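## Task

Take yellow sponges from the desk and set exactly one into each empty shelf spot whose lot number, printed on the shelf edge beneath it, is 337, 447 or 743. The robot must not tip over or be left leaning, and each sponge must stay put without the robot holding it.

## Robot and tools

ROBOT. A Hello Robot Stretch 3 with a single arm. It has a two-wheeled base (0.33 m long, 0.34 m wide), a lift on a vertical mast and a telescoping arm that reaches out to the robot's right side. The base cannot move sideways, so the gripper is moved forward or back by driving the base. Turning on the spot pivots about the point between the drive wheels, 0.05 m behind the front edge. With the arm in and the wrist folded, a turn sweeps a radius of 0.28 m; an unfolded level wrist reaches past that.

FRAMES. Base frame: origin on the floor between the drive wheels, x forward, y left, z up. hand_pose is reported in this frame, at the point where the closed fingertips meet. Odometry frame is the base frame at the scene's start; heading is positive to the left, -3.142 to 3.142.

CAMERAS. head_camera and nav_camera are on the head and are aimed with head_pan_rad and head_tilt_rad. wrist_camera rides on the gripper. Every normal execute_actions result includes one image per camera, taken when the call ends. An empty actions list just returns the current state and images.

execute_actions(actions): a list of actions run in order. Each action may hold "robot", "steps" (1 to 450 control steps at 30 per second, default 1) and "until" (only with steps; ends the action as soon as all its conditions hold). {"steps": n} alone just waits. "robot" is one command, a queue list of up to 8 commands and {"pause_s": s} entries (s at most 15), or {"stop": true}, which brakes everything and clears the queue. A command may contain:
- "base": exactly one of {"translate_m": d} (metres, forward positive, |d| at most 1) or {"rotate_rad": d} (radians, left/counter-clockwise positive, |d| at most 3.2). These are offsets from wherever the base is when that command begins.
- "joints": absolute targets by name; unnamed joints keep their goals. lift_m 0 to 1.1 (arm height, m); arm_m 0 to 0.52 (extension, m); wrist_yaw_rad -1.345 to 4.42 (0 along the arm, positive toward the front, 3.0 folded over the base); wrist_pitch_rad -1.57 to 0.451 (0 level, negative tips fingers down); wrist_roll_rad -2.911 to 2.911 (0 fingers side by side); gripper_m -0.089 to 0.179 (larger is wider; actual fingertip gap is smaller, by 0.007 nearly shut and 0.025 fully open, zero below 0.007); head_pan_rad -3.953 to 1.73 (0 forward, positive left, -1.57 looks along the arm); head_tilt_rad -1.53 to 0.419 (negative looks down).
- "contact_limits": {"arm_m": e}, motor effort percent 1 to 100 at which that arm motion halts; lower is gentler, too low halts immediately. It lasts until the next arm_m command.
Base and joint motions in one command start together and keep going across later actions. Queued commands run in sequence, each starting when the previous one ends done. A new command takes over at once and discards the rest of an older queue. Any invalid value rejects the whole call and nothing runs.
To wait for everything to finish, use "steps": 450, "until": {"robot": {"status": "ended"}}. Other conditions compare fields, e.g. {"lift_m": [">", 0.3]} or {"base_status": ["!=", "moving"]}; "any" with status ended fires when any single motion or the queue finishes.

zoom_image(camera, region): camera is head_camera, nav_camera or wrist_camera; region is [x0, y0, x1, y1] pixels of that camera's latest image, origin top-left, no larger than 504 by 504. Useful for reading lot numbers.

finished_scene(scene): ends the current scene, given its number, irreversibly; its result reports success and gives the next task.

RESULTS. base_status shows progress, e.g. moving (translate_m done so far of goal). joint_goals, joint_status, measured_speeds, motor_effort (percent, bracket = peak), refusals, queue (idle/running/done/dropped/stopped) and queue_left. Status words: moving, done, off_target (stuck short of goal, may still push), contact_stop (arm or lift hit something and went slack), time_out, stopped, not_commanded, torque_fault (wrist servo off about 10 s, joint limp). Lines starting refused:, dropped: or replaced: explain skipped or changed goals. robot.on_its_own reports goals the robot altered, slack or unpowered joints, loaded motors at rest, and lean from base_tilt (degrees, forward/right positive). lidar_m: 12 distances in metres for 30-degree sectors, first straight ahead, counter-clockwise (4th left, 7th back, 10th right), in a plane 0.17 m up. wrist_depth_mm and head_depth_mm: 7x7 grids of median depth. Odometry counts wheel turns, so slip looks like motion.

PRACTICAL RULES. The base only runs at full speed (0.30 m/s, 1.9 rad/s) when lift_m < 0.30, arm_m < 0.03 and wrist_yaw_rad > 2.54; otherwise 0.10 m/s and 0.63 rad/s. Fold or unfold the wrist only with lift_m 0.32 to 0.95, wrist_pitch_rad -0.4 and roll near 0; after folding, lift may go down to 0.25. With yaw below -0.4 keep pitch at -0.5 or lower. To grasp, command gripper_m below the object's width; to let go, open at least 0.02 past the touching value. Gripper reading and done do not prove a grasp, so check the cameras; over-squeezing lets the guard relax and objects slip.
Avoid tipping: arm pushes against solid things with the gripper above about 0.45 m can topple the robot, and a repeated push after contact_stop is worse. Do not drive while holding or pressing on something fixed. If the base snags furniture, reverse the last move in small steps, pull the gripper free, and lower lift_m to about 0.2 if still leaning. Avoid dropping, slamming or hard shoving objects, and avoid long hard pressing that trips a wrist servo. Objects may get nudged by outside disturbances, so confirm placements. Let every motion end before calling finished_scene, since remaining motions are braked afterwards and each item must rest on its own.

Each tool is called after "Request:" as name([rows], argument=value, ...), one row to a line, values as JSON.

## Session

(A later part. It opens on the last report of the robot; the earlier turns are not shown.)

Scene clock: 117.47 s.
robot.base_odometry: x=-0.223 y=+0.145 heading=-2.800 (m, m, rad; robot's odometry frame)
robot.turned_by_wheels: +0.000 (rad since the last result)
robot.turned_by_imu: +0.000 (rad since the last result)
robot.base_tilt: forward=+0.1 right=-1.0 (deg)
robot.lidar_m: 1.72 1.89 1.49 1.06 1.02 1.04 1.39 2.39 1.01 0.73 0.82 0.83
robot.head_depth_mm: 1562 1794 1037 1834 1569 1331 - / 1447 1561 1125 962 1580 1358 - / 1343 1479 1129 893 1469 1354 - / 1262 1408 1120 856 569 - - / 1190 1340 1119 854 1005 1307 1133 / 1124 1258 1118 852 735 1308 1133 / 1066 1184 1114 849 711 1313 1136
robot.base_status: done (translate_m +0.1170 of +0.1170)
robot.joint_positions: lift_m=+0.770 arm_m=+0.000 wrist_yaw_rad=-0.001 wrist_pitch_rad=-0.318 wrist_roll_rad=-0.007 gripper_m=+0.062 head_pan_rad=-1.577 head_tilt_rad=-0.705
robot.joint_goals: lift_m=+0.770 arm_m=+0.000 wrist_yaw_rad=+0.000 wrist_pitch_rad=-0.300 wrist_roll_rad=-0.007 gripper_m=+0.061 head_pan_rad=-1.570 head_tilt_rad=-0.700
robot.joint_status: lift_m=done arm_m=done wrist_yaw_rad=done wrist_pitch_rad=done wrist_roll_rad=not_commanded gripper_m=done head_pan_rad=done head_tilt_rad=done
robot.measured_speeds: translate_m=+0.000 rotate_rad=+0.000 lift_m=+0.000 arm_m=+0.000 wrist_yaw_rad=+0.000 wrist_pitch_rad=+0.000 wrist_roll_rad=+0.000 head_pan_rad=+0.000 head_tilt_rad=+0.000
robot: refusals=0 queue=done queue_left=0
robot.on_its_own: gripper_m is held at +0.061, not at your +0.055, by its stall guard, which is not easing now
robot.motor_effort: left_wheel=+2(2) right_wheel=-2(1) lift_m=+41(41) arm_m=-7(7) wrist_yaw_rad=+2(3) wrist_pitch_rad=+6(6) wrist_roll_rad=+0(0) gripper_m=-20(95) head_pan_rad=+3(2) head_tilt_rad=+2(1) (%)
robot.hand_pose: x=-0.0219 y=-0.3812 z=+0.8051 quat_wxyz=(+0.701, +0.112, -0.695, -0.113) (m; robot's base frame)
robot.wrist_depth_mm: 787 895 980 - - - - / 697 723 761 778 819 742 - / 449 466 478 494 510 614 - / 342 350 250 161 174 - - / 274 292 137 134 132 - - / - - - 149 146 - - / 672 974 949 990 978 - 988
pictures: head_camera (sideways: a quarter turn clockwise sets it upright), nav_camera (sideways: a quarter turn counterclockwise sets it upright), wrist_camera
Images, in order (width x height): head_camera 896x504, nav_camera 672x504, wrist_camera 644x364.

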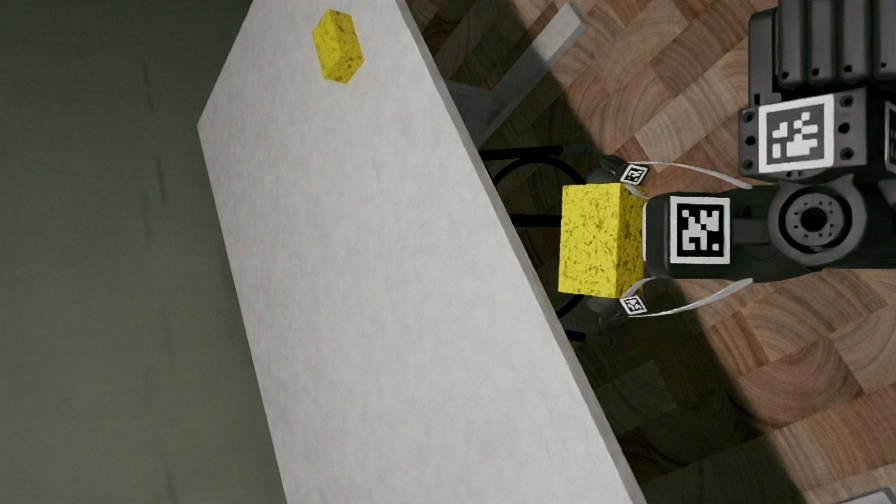

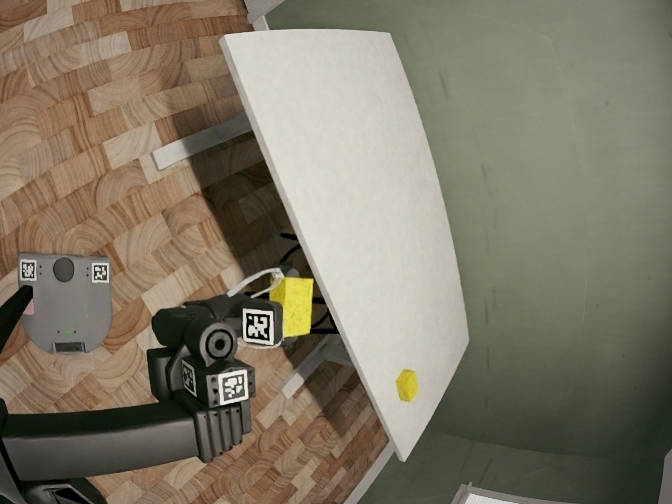

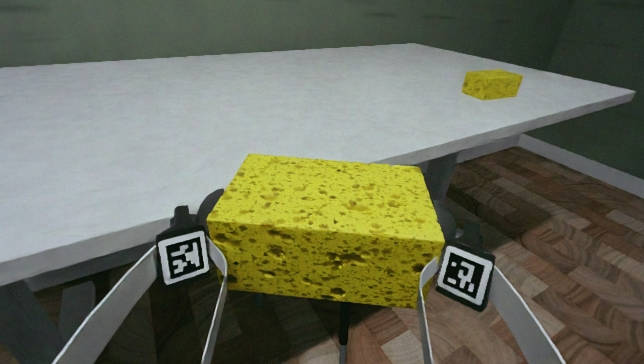

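Request:
execute_actions([
  {"robot":{"joints":{"wrist_pitch_rad":-0.4,"wrist_yaw_rad":2.65,"head_pan_rad":-0.75,"head_tilt_rad":-0.5}},"steps":35},
  {"robot":[{"base":{"rotate_rad":0.31},"joints":{"wrist_yaw_rad":2.65,"lift_m":0.29}},{"base":{"translate_m":-0.96}},{"base":{"translate_m":-0.95}},{"base":{"rotate_rad":1.83}},{"base":{"translate_m":0.8}},{"base":{"translate_m":0.81}},{"base":{"rotate_rad":-1.585}},{"base":{"translate_m":0.6}}],"steps":450,"until":{"robot":{"status":"ended"}}},
  {"steps":450,"until":{"robot":{"status":"ended"}}},
  {"steps":450,"until":{"robot":{"status":"ended"}}},
])

Request:
zoom_image(camera="head_camera", region=[220,350,520,504])

Scene clock: 155.00 s.
robot.base_odometry: x=+2.193 y=-0.151 heading=-2.245 (m, m, rad; robot's odometry frame)
robot.turned_by_wheels: +0.555 (rad since the last result)
robot.turned_by_imu: +0.555 (rad since the last result)
robot.base_tilt: forward=+0.0 right=-1.0 (deg)
robot.lidar_m: 1.53 0.55 0.40 0.39 0.40 0.55 1.17 1.21 1.65 0.63 1.03 0.96
robot.head_depth_mm: 968 1037 978 739 1132 904 1180 / 997 1104 971 1318 1130 980 1185 / 896 995 963 1276 1125 1375 1205 / 814 889 957 1103 1169 1367 1243 / 807 887 1011 1133 1311 1413 1246 / 1564 1660 1833 1497 1764 1504 1239 / 1475 1545 1715 1792 1822 1476 1231
robot.base_status: done (translate_m +0.6000 of +0.6000)
robot.joint_positions: lift_m=+0.290 arm_m=+0.000 wrist_yaw_rad=+2.648 wrist_pitch_rad=-0.416 wrist_roll_rad=-0.007 gripper_m=+0.062 head_pan_rad=-0.757 head_tilt_rad=-0.506
robot.joint_goals: lift_m=+0.290 arm_m=+0.000 wrist_yaw_rad=+2.650 wrist_pitch_rad=-0.400 wrist_roll_rad=-0.007 gripper_m=+0.061 head_pan_rad=-0.750 head_tilt_rad=-0.500
robot.joint_status: lift_m=done arm_m=done wrist_yaw_rad=done wrist_pitch_rad=done wrist_roll_rad=not_commanded gripper_m=done head_pan_rad=done head_tilt_rad=done
robot.measured_speeds: translate_m=+0.000 rotate_rad=+0.000 lift_m=+0.000 arm_m=+0.000 wrist_yaw_rad=+0.000 wrist_pitch_rad=+0.000 wrist_roll_rad=+0.000 head_pan_rad=+0.000 head_tilt_rad=+0.000
robot: refusals=0 queue=done queue_left=0
robot.on_its_own: gripper_m is held at +0.061, not at your +0.055, by its stall guard, which is not easing now
robot.motor_effort: left_wheel=+2(13) right_wheel=-1(6) lift_m=+20(43) arm_m=-6(7) wrist_yaw_rad=+2(2) wrist_pitch_rad=+5(6) wrist_roll_rad=+0(0) gripper_m=-19(20) head_pan_rad=+2(27) head_tilt_rad=+1(11) (%)
robot.hand_pose: x=+0.0851 y=+0.0524 z=+0.3035 quat_wxyz=(+0.311, +0.704, -0.026, +0.638) (m; robot's base frame)
robot.wrist_depth_mm: 327 363 401 453 518 612 731 / 354 391 442 504 585 706 885 / 383 422 487 560 673 811 955 / 429 460 331 161 173 745 732 / - 500 137 135 133 593 591 / - - 152 149 146 501 503 / - - - 427 429 428 437
pictures: head_camera (sideways: a quarter turn clockwise sets it upright), nav_camera (sideways: a quarter turn counterclockwise sets it upright), wrist_camera
Images, in order (width x height): head_camera 896x504, nav_camera 672x504, wrist_camera 644x364.

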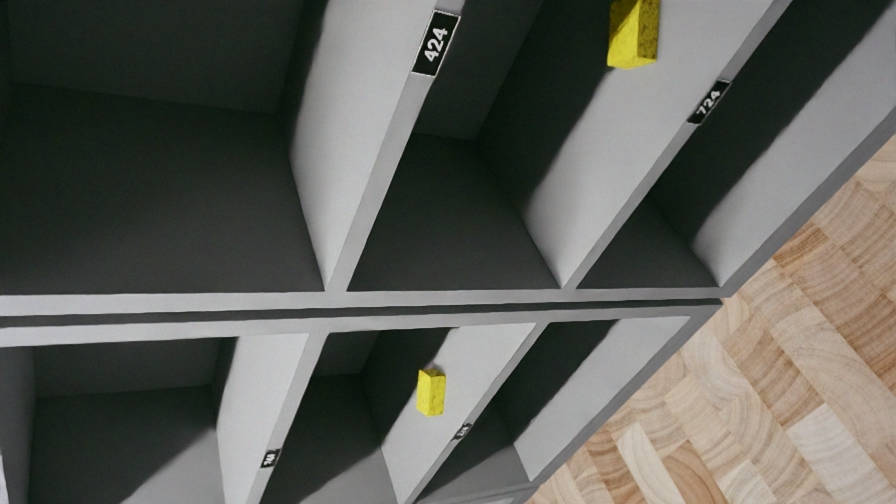

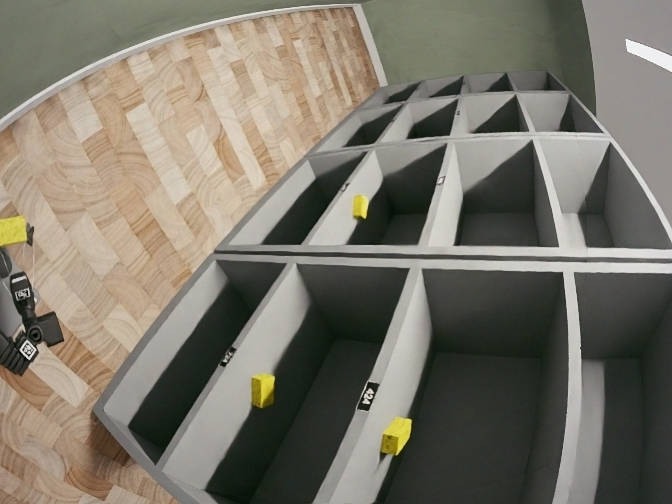

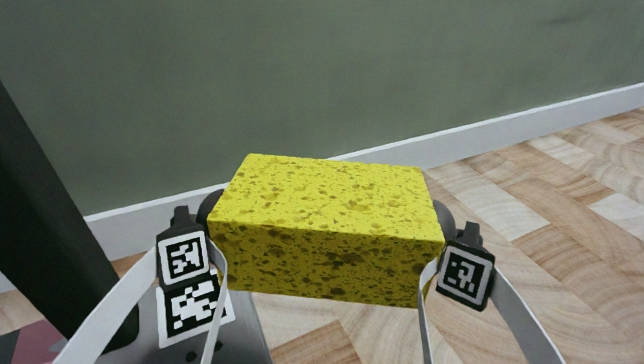

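Region (220, 350, 520, 504) of head_camera's 896x504 image, scaled by 1.680, with more detail than that image has; it fills the top 259 rows of this view, and the rest is white.

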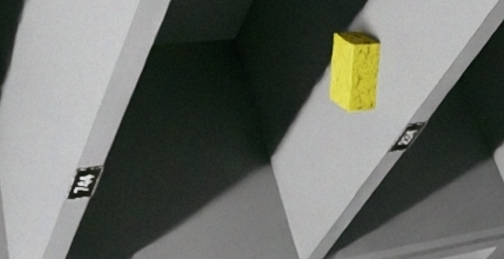

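Request:
execute_actions([
  {"robot":[{"base":{"translate_m":0.95}},{"base":{"translate_m":0.95}}],"steps":450,"until":{"robot":{"status":"ended"}}},
])

Request:
zoom_image(camera="head_camera", region=[220,350,520,504])

Scene clock: 167.40 s.
robot.base_odometry: x=+1.008 y=-1.636 heading=-2.245 (m, m, rad; robot's odometry frame)
robot.turned_by_wheels: +0.000 (rad since the last result)
robot.turned_by_imu: +0.016 (rad since the last result)
robot.base_tilt: forward=+0.2 right=-1.1 (deg)
robot.lidar_m: 1.44 0.54 0.40 0.38 0.40 0.55 1.56 1.24 0.65 0.64 0.98 0.94
robot.head_depth_mm: 984 1054 978 742 1134 922 1175 / 942 1063 973 1331 1129 984 1174 / 849 945 964 1205 1121 1385 1214 / 779 857 927 1062 1170 1354 1246 / 1314 1536 1043 1452 1666 1446 1243 / 1546 1647 1833 1679 1778 1490 1239 / 1444 1534 1675 1816 1865 1491 1236
robot.base_status: done (translate_m +0.9500 of +0.9500)
robot.joint_positions: lift_m=+0.290 arm_m=+0.000 wrist_yaw_rad=+2.648 wrist_pitch_rad=-0.416 wrist_roll_rad=-0.007 gripper_m=+0.062 head_pan_rad=-0.757 head_tilt_rad=-0.506
robot.joint_goals: lift_m=+0.290 arm_m=+0.000 wrist_yaw_rad=+2.650 wrist_pitch_rad=-0.400 wrist_roll_rad=-0.007 gripper_m=+0.061 head_pan_rad=-0.750 head_tilt_rad=-0.500
robot.joint_status: lift_m=done arm_m=done wrist_yaw_rad=done wrist_pitch_rad=done wrist_roll_rad=not_commanded gripper_m=done head_pan_rad=done head_tilt_rad=done
robot.measured_speeds: translate_m=+0.000 rotate_rad=+0.000 lift_m=+0.000 arm_m=+0.000 wrist_yaw_rad=+0.000 wrist_pitch_rad=+0.000 wrist_roll_rad=+0.000 head_pan_rad=+0.000 head_tilt_rad=+0.000
robot: refusals=0 queue=done queue_left=0
robot.on_its_own: gripper_m is held at +0.061, not at your +0.055, by its stall guard, which is not easing now
robot.motor_effort: left_wheel=-1(13) right_wheel=+0(3) lift_m=+20(20) arm_m=-6(7) wrist_yaw_rad=+1(2) wrist_pitch_rad=+5(5) wrist_roll_rad=+0(0) gripper_m=-19(20) head_pan_rad=+2(2) head_tilt_rad=+1(2) (%)
robot.hand_pose: x=+0.0851 y=+0.0524 z=+0.3035 quat_wxyz=(+0.311, +0.704, -0.026, +0.638) (m; robot's base frame)
robot.wrist_depth_mm: 329 361 399 454 519 589 704 / 351 386 431 505 564 669 848 / 387 420 483 552 645 773 910 / 429 465 325 161 173 743 740 / - 496 137 135 133 593 593 / - - 152 149 145 499 498 / - - - 422 428 433 428
pictures: head_camera (sideways: a quarter turn clockwise sets it upright), nav_camera (sideways: a quarter turn counterclockwise sets it upright), wrist_camera
Images, in order (width x height): head_camera 896x504, nav_camera 672x504, wrist_camera 644x364.

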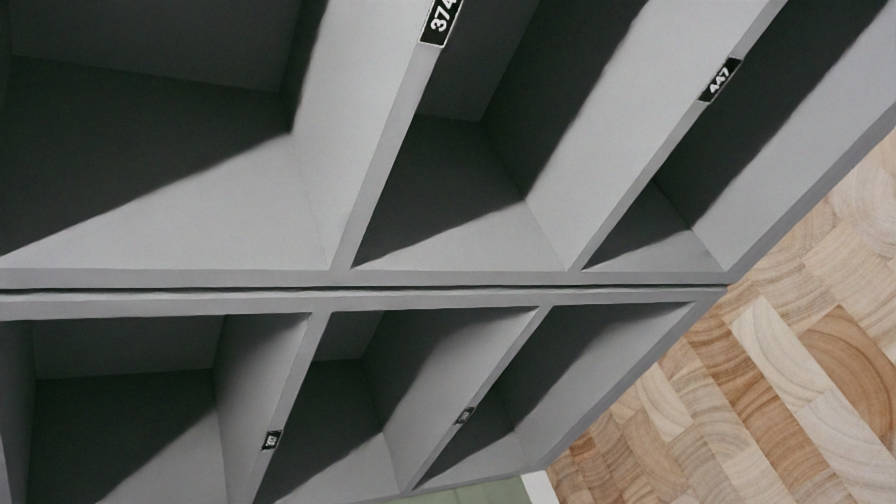

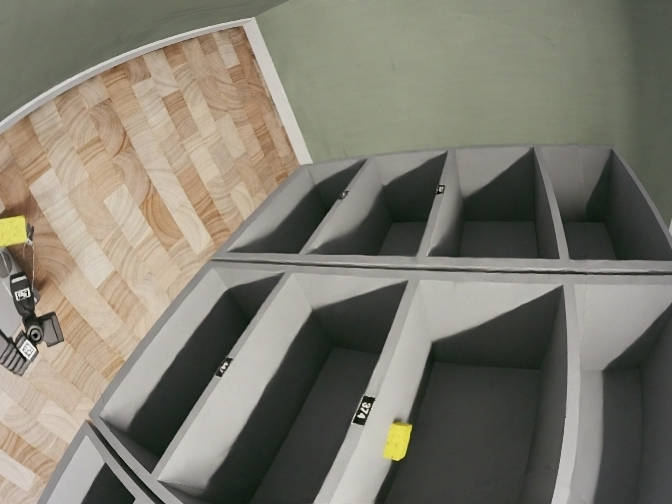

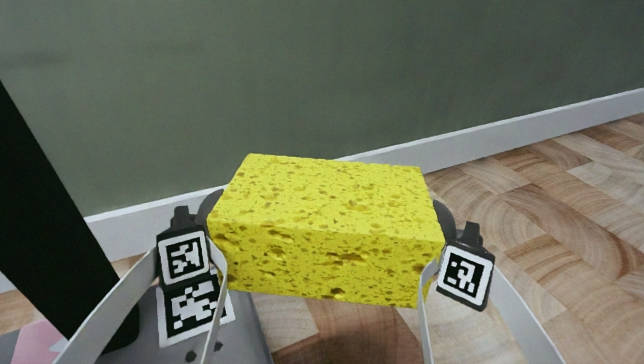

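Region (220, 350, 520, 504) of head_camera's 896x504 image, scaled by 1.680, with more detail than that image has; it fills the top 259 rows of this view, and the rest is white.

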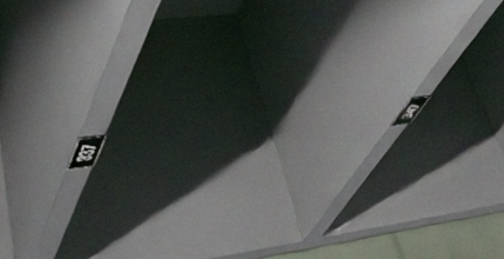

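Request:
execute_actions([
  {"robot":[{"base":{"translate_m":0.29},"joints":{"lift_m":0.4,"head_pan_rad":-1.57,"head_tilt_rad":-0.8}},{"joints":{"lift_m":0.57,"wrist_yaw_rad":0,"wrist_pitch_rad":-0.3}}],"steps":450,"until":{"robot":{"status":"ended"}}},
])

Scene clock: 176.73 s.
robot.base_odometry: x=+0.827 y=-1.863 heading=-2.245 (m, m, rad; robot's odometry frame)
robot.turned_by_wheels: +0.000 (rad since the last result)
robot.turned_by_imu: +0.002 (rad since the last result)
robot.base_tilt: forward=+0.0 right=-1.0 (deg)
robot.lidar_m: 1.40 0.53 0.39 0.38 0.39 0.55 1.56 1.51 0.76 1.08 0.75 1.44
robot.head_depth_mm: 888 683 1165 1044 1207 1271 1117 / 892 679 1190 1043 1355 1263 1145 / 886 677 1190 1040 1356 1242 - / 875 673 1200 1036 1359 948 1080 / 877 674 1196 1028 1355 1258 1107 / 878 668 1197 1032 1375 1261 1102 / 884 669 1144 1025 1204 1252 1101
robot.base_status: done (translate_m +0.2900 of +0.2900)
robot.joint_positions: lift_m=+0.570 arm_m=+0.000 wrist_yaw_rad=+0.003 wrist_pitch_rad=-0.320 wrist_roll_rad=-0.007 gripper_m=+0.062 head_pan_rad=-1.563 head_tilt_rad=-0.790
robot.joint_goals: lift_m=+0.570 arm_m=+0.000 wrist_yaw_rad=+0.000 wrist_pitch_rad=-0.300 wrist_roll_rad=-0.007 gripper_m=+0.061 head_pan_rad=-1.570 head_tilt_rad=-0.800
robot.joint_status: lift_m=done arm_m=done wrist_yaw_rad=done wrist_pitch_rad=done wrist_roll_rad=not_commanded gripper_m=done head_pan_rad=done head_tilt_rad=done
robot.measured_speeds: translate_m=+0.000 rotate_rad=+0.000 lift_m=+0.000 arm_m=+0.000 wrist_yaw_rad=+0.000 wrist_pitch_rad=+0.000 wrist_roll_rad=+0.000 head_pan_rad=+0.000 head_tilt_rad=+0.000
robot: refusals=0 queue=done queue_left=0
robot.on_its_own: gripper_m is held at +0.061, not at your +0.055, by its stall guard, which is not easing now
robot.motor_effort: left_wheel=-2(10) right_wheel=+1(4) lift_m=+41(38) arm_m=-6(6) wrist_yaw_rad=-2(2) wrist_pitch_rad=+7(8) wrist_roll_rad=+0(0) gripper_m=-19(20) head_pan_rad=-1(27) head_tilt_rad=-3(18) (%)
robot.hand_pose: x=-0.0208 y=-0.3810 z=+0.6047 quat_wxyz=(+0.701, +0.114, -0.695, -0.112) (m; robot's base frame)
robot.wrist_depth_mm: 465 674 782 764 737 733 508 / 474 600 677 687 739 713 508 / 447 453 438 455 473 478 467 / 500 720 563 161 174 640 426 / 554 661 138 135 133 673 488 / 720 696 747 149 145 638 544 / 714 710 711 686 684 664 655
pictures: head_camera (sideways: a quarter turn clockwise sets it upright), nav_camera (sideways: a quarter turn counterclockwise sets it upright), wrist_camera
Images, in order (width x height): head_camera 896x504, nav_camera 672x504, wrist_camera 644x364.

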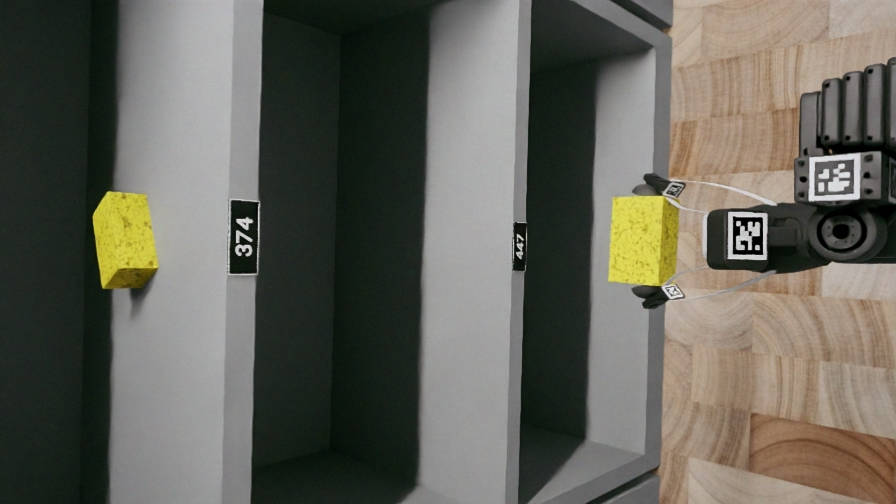

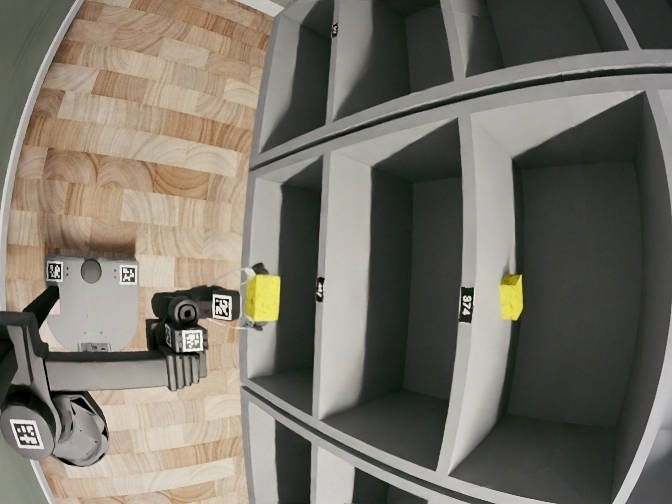

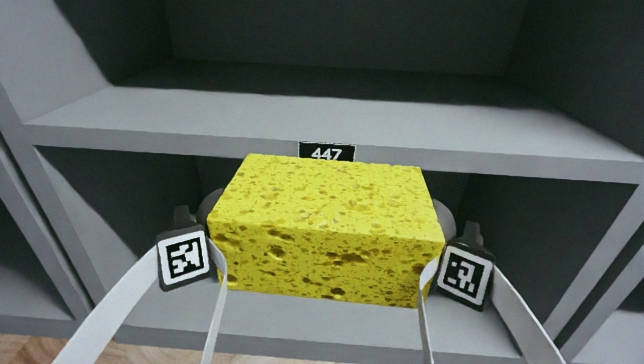

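Request:
execute_actions([
  {"robot":[{"joints":{"arm_m":0.37}},{"joints":{"lift_m":0.526}},{"joints":{"gripper_m":0.14}},{"joints":{"arm_m":0}},{"joints":{"wrist_pitch_rad":-0.4,"wrist_yaw_rad":2.7,"lift_m":0.36,"gripper_m":0.04}},{"joints":{"lift_m":0.28}}],"steps":450,"until":{"robot":{"status":"ended"}}},
  {"steps":450,"until":{"robot":{"status":"ended"}}},
])

Request:
execute_actions([
  {"robot":[{"base":{"translate_m":-0.93}},{"base":{"translate_m":-0.93}},{"base":{"translate_m":-0.93}},{"base":{"rotate_rad":-1.585}},{"base":{"translate_m":1}},{"base":{"translate_m":1}},{"base":{"rotate_rad":1.575}},{"base":{"translate_m":1}}],"steps":450,"until":{"robot":{"status":"ended"}}},
  {"steps":450,"until":{"robot":{"status":"ended"}}},
  {"steps":450,"until":{"robot":{"status":"ended"}}},
  {"robot":[{"joints":{"lift_m":0.36}},{"joints":{"lift_m":0.74,"wrist_yaw_rad":0,"gripper_m":0.179,"wrist_pitch_rad":-0.3,"head_tilt_rad":-0.7}},{"joints":{"arm_m":0.1}}],"steps":450,"until":{"robot":{"status":"ended"}}},
])

Scene clock: 197.20 s.
robot.base_odometry: x=+0.827 y=-1.863 heading=-2.245 (m, m, rad; robot's odometry frame)
robot.turned_by_wheels: +0.000 (rad since the last result)
robot.turned_by_imu: +0.000 (rad since the last result)
robot.base_tilt: forward=-0.1 right=-1.1 (deg)
robot.lidar_m: 1.40 0.53 0.39 0.38 0.40 0.54 1.56 1.50 0.76 1.08 0.75 1.44
robot.head_depth_mm: 888 682 1168 1044 1215 1273 1114 / 885 677 1186 1041 1361 1277 1114 / 884 677 1189 1036 1365 1267 1116 / 880 676 1198 1002 1354 1266 1129 / 881 673 1190 1033 1343 1254 1107 / 882 669 1195 1035 1386 1272 1100 / 885 666 1143 1025 1202 1264 1098
robot.base_status: done (translate_m +0.2900 of +0.2900)
robot.joint_positions: lift_m=+0.280 arm_m=+0.000 wrist_yaw_rad=+2.697 wrist_pitch_rad=-0.415 wrist_roll_rad=-0.007 gripper_m=+0.040 head_pan_rad=-1.563 head_tilt_rad=-0.790
robot.joint_goals: lift_m=+0.280 arm_m=+0.000 wrist_yaw_rad=+2.700 wrist_pitch_rad=-0.400 wrist_roll_rad=-0.007 gripper_m=+0.040 head_pan_rad=-1.570 head_tilt_rad=-0.800
robot.joint_status: lift_m=done arm_m=done wrist_yaw_rad=done wrist_pitch_rad=done wrist_roll_rad=not_commanded gripper_m=done head_pan_rad=done head_tilt_rad=done
robot.measured_speeds: translate_m=+0.000 rotate_rad=+0.000 lift_m=+0.000 arm_m=+0.000 wrist_yaw_rad=+0.000 wrist_pitch_rad=+0.000 wrist_roll_rad=+0.000 head_pan_rad=+0.000 head_tilt_rad=+0.000
robot: refusals=0 queue=done queue_left=0
robot.motor_effort: left_wheel=-1(1) right_wheel=+0(0) lift_m=+20(43) arm_m=-6(5) wrist_yaw_rad=+3(2) wrist_pitch_rad=+5(7) wrist_roll_rad=+0(0) gripper_m=+0(82) head_pan_rad=-2(2) head_tilt_rad=-3(5) (%)
robot.hand_pose: x=+0.0754 y=+0.0576 z=+0.2939 quat_wxyz=(+0.295, +0.704, -0.009, +0.646) (m; robot's base frame)
robot.wrist_depth_mm: 328 354 390 433 483 537 639 / 356 387 427 483 547 620 739 / 389 416 474 532 611 719 832 / - 465 517 574 663 705 727 / - 507 530 557 582 578 590 / 455 - - 474 465 481 482 / - - - 415 418 422 420
pictures: head_camera (sideways: a quarter turn clockwise sets it upright), nav_camera (sideways: a quarter turn counterclockwise sets it upright), wrist_camera
Images, in order (width x height): head_camera 896x504, nav_camera 672x504, wrist_camera 644x364.

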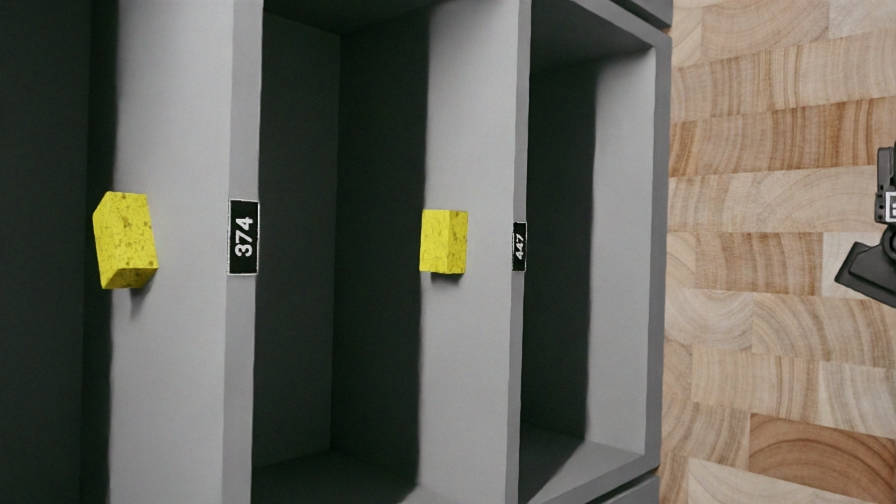

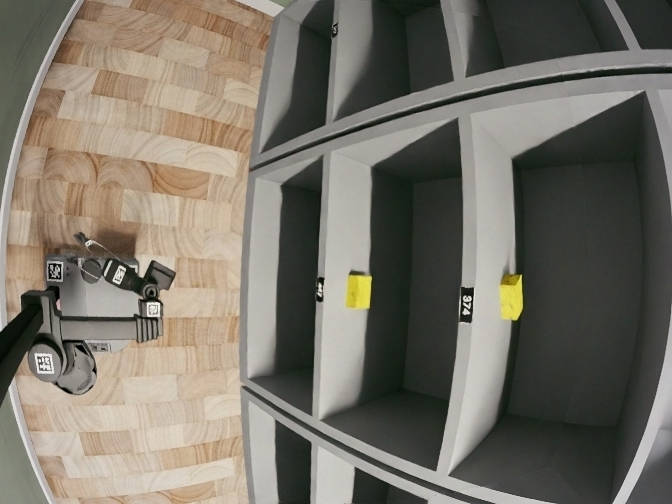

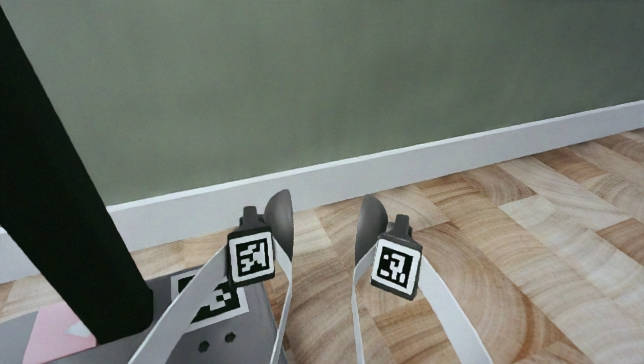

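Scene clock: 239.20 s.
robot.base_odometry: x=+0.391 y=+0.812 heading=-2.255 (m, m, rad; robot's odometry frame)
robot.turned_by_wheels: -0.010 (rad since the last result)
robot.turned_by_imu: -0.008 (rad since the last result)
robot.base_tilt: forward=+0.1 right=-1.0 (deg)
robot.lidar_m: 2.71 1.28 0.95 0.91 0.94 1.61 1.56 1.62 0.96 0.79 0.76 1.34
robot.head_depth_mm: 1138 1282 1423 864 1565 1356 - / 1140 1300 1125 862 1594 - 1122 / 1144 1287 1132 861 1570 - 1112 / 1142 1287 1126 834 1636 1307 1137 / 1152 1287 1114 859 1531 1319 1138 / 1152 1290 1115 851 1531 1323 1136 / 1154 1308 1108 849 1481 1276 1137
robot.base_status: done (translate_m +1.0000 of +1.0000)
robot.joint_positions: lift_m=+0.740 arm_m=+0.100 wrist_yaw_rad=+0.002 wrist_pitch_rad=-0.318 wrist_roll_rad=-0.007 gripper_m=+0.179 head_pan_rad=-1.563 head_tilt_rad=-0.705
robot.joint_goals: lift_m=+0.740 arm_m=+0.100 wrist_yaw_rad=+0.000 wrist_pitch_rad=-0.300 wrist_roll_rad=-0.007 gripper_m=+0.179 head_pan_rad=-1.570 head_tilt_rad=-0.700
robot.joint_status: lift_m=done arm_m=done wrist_yaw_rad=done wrist_pitch_rad=done wrist_roll_rad=not_commanded gripper_m=done head_pan_rad=done head_tilt_rad=done
robot.measured_speeds: translate_m=+0.000 rotate_rad=+0.000 lift_m=+0.000 arm_m=+0.000 wrist_yaw_rad=+0.000 wrist_pitch_rad=+0.000 wrist_roll_rad=+0.000 head_pan_rad=+0.000 head_tilt_rad=+0.000
robot: refusals=0 queue=done queue_left=0
robot.motor_effort: left_wheel=-4(14) right_wheel=+1(7) lift_m=+41(41) arm_m=+6(7) wrist_yaw_rad=-2(4) wrist_pitch_rad=+6(7) wrist_roll_rad=+0(0) gripper_m=+0(85) head_pan_rad=-2(2) head_tilt_rad=+1(8) (%)
robot.hand_pose: x=-0.0211 y=-0.4803 z=+0.7751 quat_wxyz=(+0.701, +0.113, -0.695, -0.111) (m; robot's base frame)
robot.wrist_depth_mm: 957 960 923 963 932 949 923 / 586 588 620 649 683 979 962 / 380 388 394 362 425 444 - / 300 300 295 298 308 315 321 / - 520 - - - - - / - - - - - - - / 912 923 901 929 932 966 969
pictures: head_camera (sideways: a quarter turn clockwise sets it upright), nav_camera (sideways: a quarter turn counterclockwise sets it upright), wrist_camera
Images, in order (width x height): head_camera 896x504, nav_camera 672x504, wrist_camera 644x364.

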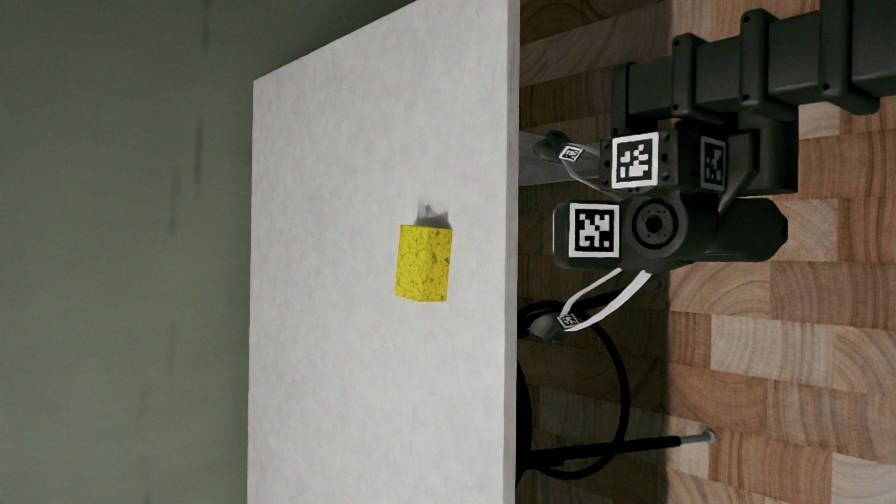

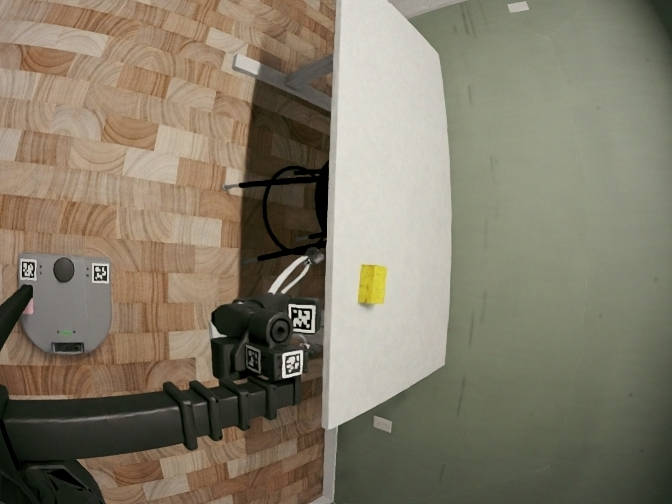

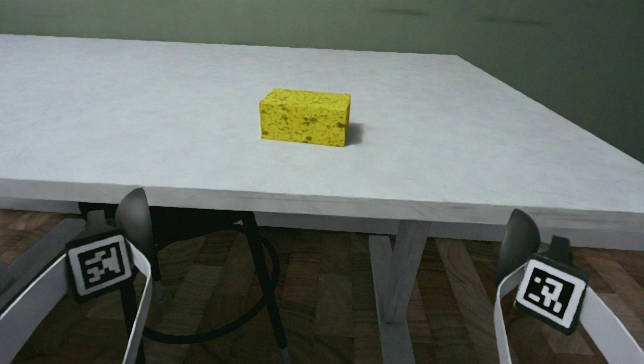

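Request:
execute_actions([
  {"robot":[{"base":{"translate_m":0.048},"joints":{"lift_m":0.72,"wrist_yaw_rad":-0.08}},{"joints":{"arm_m":0.345}},{"joints":{"lift_m":0.712}},{"joints":{"gripper_m":0.055}},{"joints":{"lift_m":0.77}},{"joints":{"arm_m":0}}],"steps":450,"until":{"robot":{"status":"ended"}}},
])

Scene clock: 253.20 s.
robot.base_odometry: x=+0.361 y=+0.775 heading=-2.255 (m, m, rad; robot's odometry frame)
robot.turned_by_wheels: +0.000 (rad since the last result)
robot.turned_by_imu: +0.000 (rad since the last result)
robot.base_tilt: forward=+0.0 right=-1.1 (deg)
robot.lidar_m: 2.68 1.28 0.94 0.91 0.94 1.67 1.61 1.67 0.96 0.79 0.74 1.31
robot.head_depth_mm: 1151 1297 1182 867 1582 1345 - / 1140 1293 1131 867 1492 1324 - / 1146 1294 1120 863 1043 1321 - / 1149 1293 1119 857 1216 1326 1134 / 1144 1299 1114 857 1524 1312 1121 / 1148 1290 1109 853 1486 1324 1135 / 1149 1294 1110 853 1514 1315 1124
robot.base_status: done (translate_m +0.0480 of +0.0480)
robot.joint_positions: lift_m=+0.770 arm_m=+0.000 wrist_yaw_rad=-0.079 wrist_pitch_rad=-0.318 wrist_roll_rad=-0.007 gripper_m=+0.068 head_pan_rad=-1.563 head_tilt_rad=-0.705
robot.joint_goals: lift_m=+0.770 arm_m=+0.000 wrist_yaw_rad=-0.080 wrist_pitch_rad=-0.300 wrist_roll_rad=-0.007 gripper_m=+0.067 head_pan_rad=-1.570 head_tilt_rad=-0.700
robot.joint_status: lift_m=done arm_m=done wrist_yaw_rad=done wrist_pitch_rad=done wrist_roll_rad=not_commanded gripper_m=done head_pan_rad=done head_tilt_rad=done
robot.measured_speeds: translate_m=+0.000 rotate_rad=+0.000 lift_m=+0.000 arm_m=+0.000 wrist_yaw_rad=+0.000 wrist_pitch_rad=+0.000 wrist_roll_rad=+0.000 head_pan_rad=+0.000 head_tilt_rad=+0.000
robot: refusals=0 queue=done queue_left=0
robot.on_its_own: gripper_m is held at +0.067, not at your +0.055, by its stall guard, which is not easing now
robot.motor_effort: left_wheel=-3(7) right_wheel=+1(4) lift_m=+41(45) arm_m=-7(5) wrist_yaw_rad=-1(3) wrist_pitch_rad=+6(6) wrist_roll_rad=+0(0) gripper_m=-19(98) head_pan_rad=-2(3) head_tilt_rad=+2(1) (%)
robot.hand_pose: x=-0.0400 y=-0.3805 z=+0.8052 quat_wxyz=(+0.696, +0.085, -0.699, -0.139) (m; robot's base frame)
robot.wrist_depth_mm: 993 - - - - - - / 681 710 740 779 821 - - / 457 466 481 493 506 523 - / 383 386 382 163 284 423 - / - - 132 130 131 - - / - - 145 140 139 - - / 955 945 - 972 972 - -
pictures: head_camera (sideways: a quarter turn clockwise sets it upright), nav_camera (sideways: a quarter turn counterclockwise sets it upright), wrist_camera
Images, in order (width x height): head_camera 896x504, nav_camera 672x504, wrist_camera 644x364.

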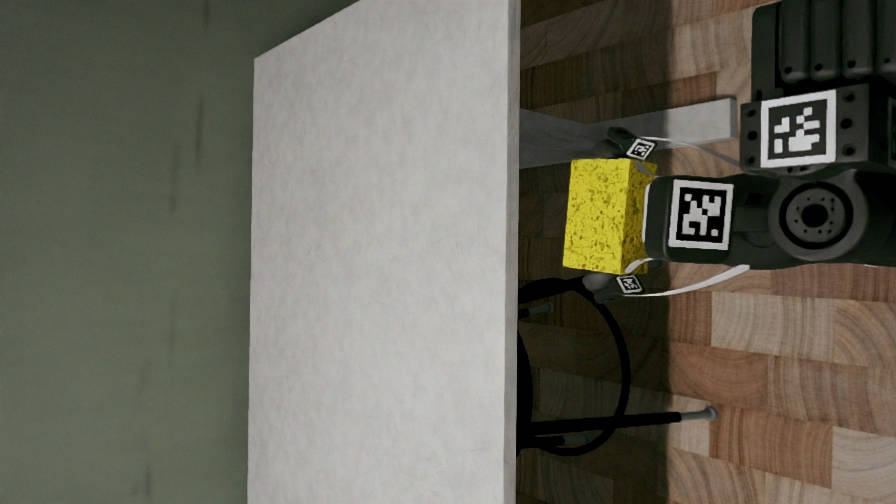

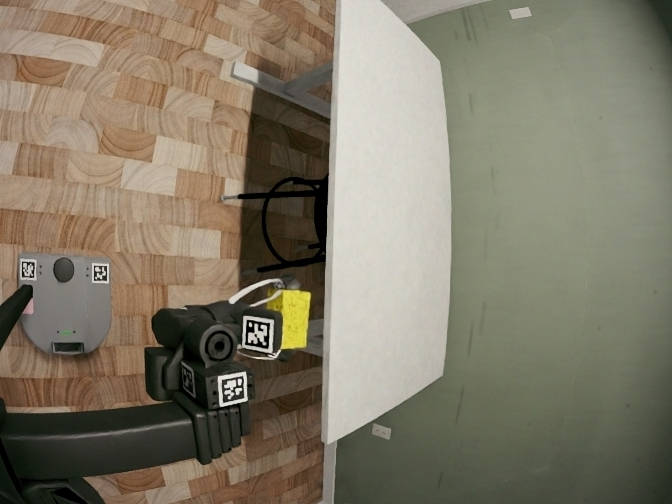

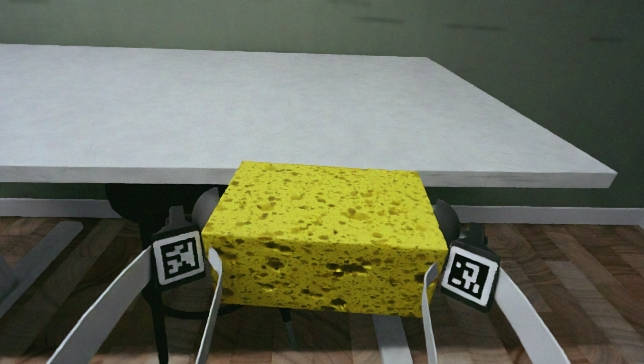

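Request:
execute_actions([
  {"robot":[{"base":{"translate_m":-0.3},"joints":{"wrist_pitch_rad":-0.4,"wrist_yaw_rad":2.65,"lift_m":0.29}},{"base":{"translate_m":-0.75}},{"base":{"rotate_rad":1.575}},{"base":{"translate_m":1}},{"base":{"translate_m":0.97}},{"base":{"rotate_rad":-1.6}},{"base":{"translate_m":0.92}}],"steps":450,"until":{"robot":{"status":"ended"}}},
  {"steps":450,"until":{"robot":{"status":"ended"}}},
  {"steps":450,"until":{"robot":{"status":"ended"}}},
])

Scene clock: 286.20 s.
robot.base_odometry: x=+1.957 y=-0.348 heading=-2.280 (m, m, rad; robot's odometry frame)
robot.turned_by_wheels: -0.025 (rad since the last result)
robot.turned_by_imu: -0.010 (rad since the last result)
robot.base_tilt: forward=+0.2 right=-1.1 (deg)
robot.lidar_m: 1.65 0.60 0.43 0.42 0.43 0.59 1.48 1.54 0.73 1.04 0.72 1.47
robot.head_depth_mm: 863 867 654 1108 990 1224 1143 / 859 864 652 1148 977 1249 1142 / 860 856 683 1143 980 1243 1135 / 859 756 650 1141 970 1242 1133 / 861 845 673 1123 970 1241 1135 / 857 845 676 1127 971 1236 1132 / 858 835 670 1090 965 1228 1138
robot.base_status: done (translate_m +0.9200 of +0.9200)
robot.joint_positions: lift_m=+0.290 arm_m=+0.000 wrist_yaw_rad=+2.648 wrist_pitch_rad=-0.416 wrist_roll_rad=-0.007 gripper_m=+0.068 head_pan_rad=-1.563 head_tilt_rad=-0.704
robot.joint_goals: lift_m=+0.290 arm_m=+0.000 wrist_yaw_rad=+2.650 wrist_pitch_rad=-0.400 wrist_roll_rad=-0.007 gripper_m=+0.067 head_pan_rad=-1.570 head_tilt_rad=-0.700
robot.joint_status: lift_m=done arm_m=done wrist_yaw_rad=done wrist_pitch_rad=done wrist_roll_rad=not_commanded gripper_m=done head_pan_rad=done head_tilt_rad=done
robot.measured_speeds: translate_m=+0.000 rotate_rad=+0.000 lift_m=+0.000 arm_m=+0.000 wrist_yaw_rad=+0.000 wrist_pitch_rad=+0.000 wrist_roll_rad=+0.000 head_pan_rad=+0.000 head_tilt_rad=+0.000
robot: refusals=0 queue=done queue_left=0
robot.on_its_own: gripper_m is held at +0.067, not at your +0.055, by its stall guard, which is not easing now
robot.motor_effort: left_wheel=+1(15) right_wheel=-1(7) lift_m=+20(39) arm_m=-7(7) wrist_yaw_rad=+2(1) wrist_pitch_rad=+5(6) wrist_roll_rad=+0(0) gripper_m=-19(19) head_pan_rad=-2(2) head_tilt_rad=+1(1) (%)
robot.hand_pose: x=+0.0852 y=+0.0524 z=+0.3036 quat_wxyz=(+0.311, +0.704, -0.026, +0.638) (m; robot's base frame)
robot.wrist_depth_mm: 353 385 427 492 558 647 783 / 378 418 472 544 621 746 920 / 411 457 519 605 712 827 987 / 456 508 514 164 416 717 717 / - 523 132 131 131 585 591 / - - 142 140 139 502 507 / - - - 428 423 437 431
pictures: head_camera (sideways: a quarter turn clockwise sets it upright), nav_camera (sideways: a quarter turn counterclockwise sets it upright), wrist_camera
Images, in order (width x height): head_camera 896x504, nav_camera 672x504, wrist_camera 644x364.

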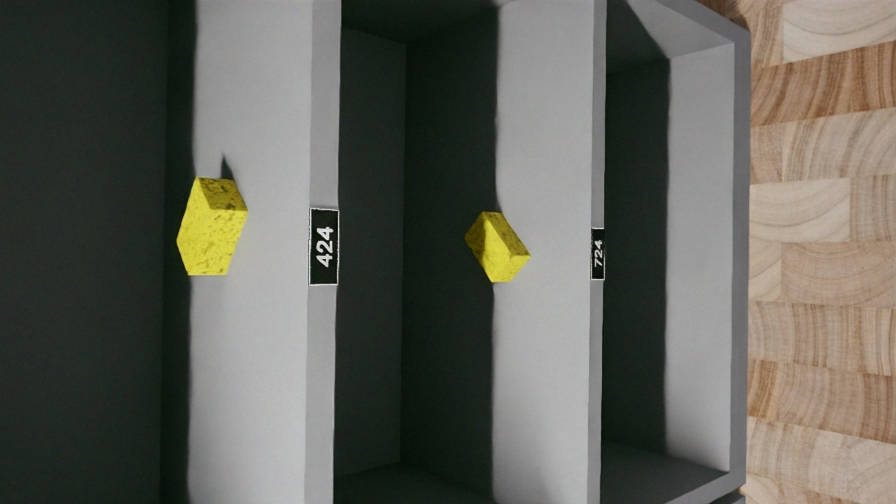

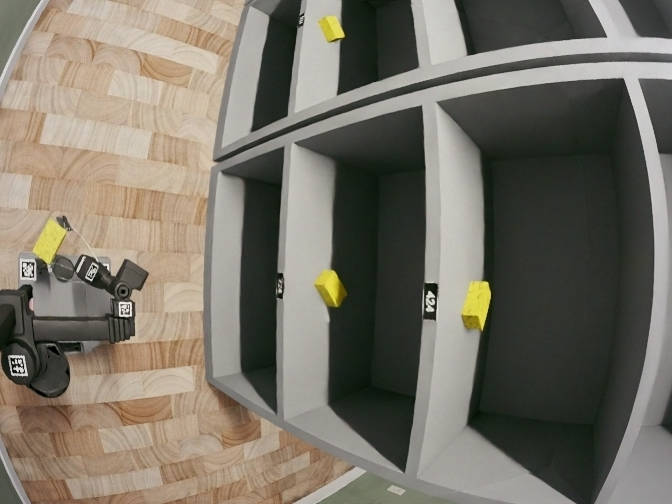

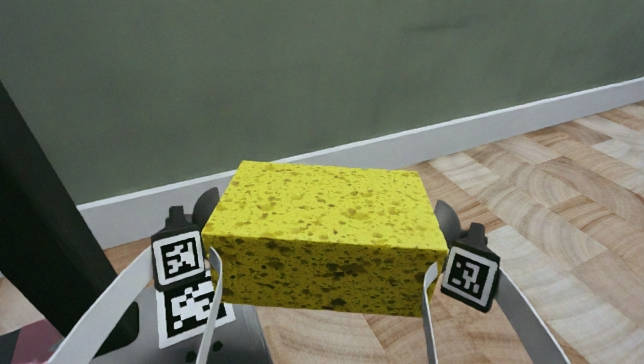

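Request:
execute_actions([
  {"robot":[{"base":{"translate_m":1}},{"base":{"translate_m":1}},{"base":{"translate_m":0.4}},{"joints":{"lift_m":0.35}},{"base":{"translate_m":0.41},"joints":{"lift_m":1.03,"wrist_yaw_rad":0,"wrist_pitch_rad":-0.3}}],"steps":450,"until":{"robot":{"status":"ended"}}},
  {"steps":450,"until":{"robot":{"status":"ended"}}},
])

Scene clock: 316.87 s.
robot.base_odometry: x=+0.128 y=-2.481 heading=-2.280 (m, m, rad; robot's odometry frame)
robot.turned_by_wheels: +0.000 (rad since the last result)
robot.turned_by_imu: +0.023 (rad since the last result)
robot.base_tilt: forward=+0.1 right=-1.3 (deg)
robot.lidar_m: 0.46 0.48 0.41 0.40 0.41 0.58 1.68 1.48 0.74 1.06 0.65 0.48
robot.head_depth_mm: 865 921 - - - - 1142 / 874 858 - - - 1242 1138 / 873 856 - - - - 1135 / 875 855 - - 1184 1261 1143 / 879 847 647 1099 1000 1250 1128 / 878 848 674 1133 996 1252 1138 / 884 841 669 1084 996 1219 1126
robot.base_status: done (translate_m +0.4100 of +0.4100)
robot.joint_positions: lift_m=+1.030 arm_m=+0.000 wrist_yaw_rad=+0.003 wrist_pitch_rad=-0.320 wrist_roll_rad=-0.007 gripper_m=+0.068 head_pan_rad=-1.563 head_tilt_rad=-0.704
robot.joint_goals: lift_m=+1.030 arm_m=+0.000 wrist_yaw_rad=+0.000 wrist_pitch_rad=-0.300 wrist_roll_rad=-0.007 gripper_m=+0.067 head_pan_rad=-1.570 head_tilt_rad=-0.700
robot.joint_status: lift_m=done arm_m=done wrist_yaw_rad=done wrist_pitch_rad=done wrist_roll_rad=not_commanded gripper_m=done head_pan_rad=done head_tilt_rad=done
robot.measured_speeds: translate_m=+0.000 rotate_rad=+0.000 lift_m=+0.000 arm_m=+0.000 wrist_yaw_rad=+0.000 wrist_pitch_rad=+0.000 wrist_roll_rad=+0.000 head_pan_rad=+0.000 head_tilt_rad=+0.000
robot: refusals=0 queue=done queue_left=0
robot.on_its_own: gripper_m is held at +0.067, not at your +0.055, by its stall guard, which is not easing now
robot.motor_effort: left_wheel=-2(13) right_wheel=+1(4) lift_m=+41(40) arm_m=-6(6) wrist_yaw_rad=-2(2) wrist_pitch_rad=+7(7) wrist_roll_rad=+0(0) gripper_m=-19(18) head_pan_rad=-2(2) head_tilt_rad=+1(1) (%)
robot.hand_pose: x=-0.0209 y=-0.3810 z=+1.0648 quat_wxyz=(+0.701, +0.114, -0.695, -0.112) (m; robot's base frame)
robot.wrist_depth_mm: 466 664 759 759 733 699 510 / 477 603 684 733 761 711 509 / 427 439 456 458 484 482 473 / 505 699 419 163 286 412 411 / 520 680 131 130 131 682 483 / 560 736 145 140 138 630 506 / 537 716 704 671 684 686 608
pictures: head_camera (sideways: a quarter turn clockwise sets it upright), nav_camera (sideways: a quarter turn counterclockwise sets it upright), wrist_camera
Images, in order (width x height): head_camera 896x504, nav_camera 672x504, wrist_camera 644x364.

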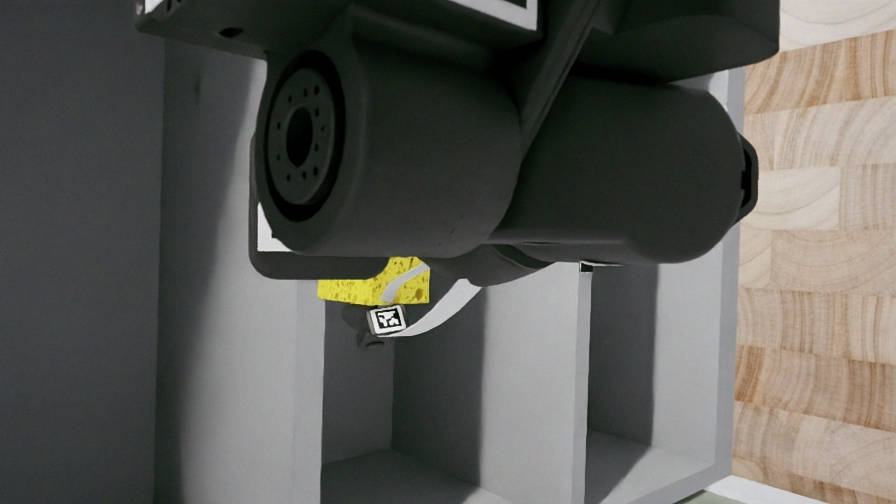

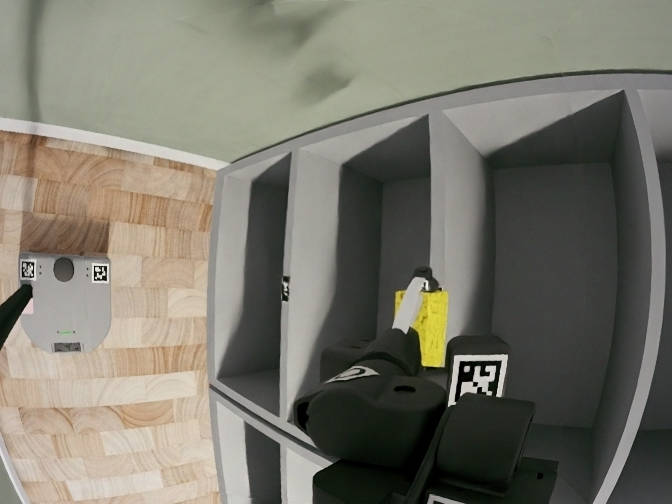

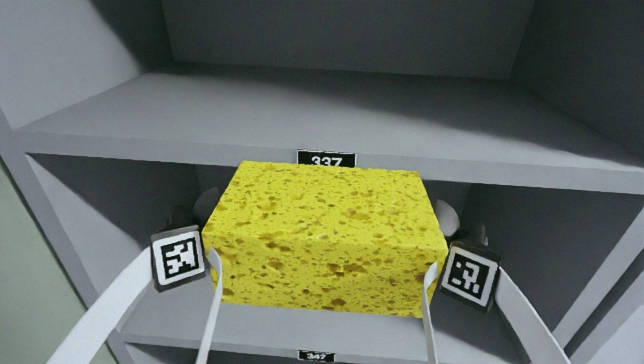

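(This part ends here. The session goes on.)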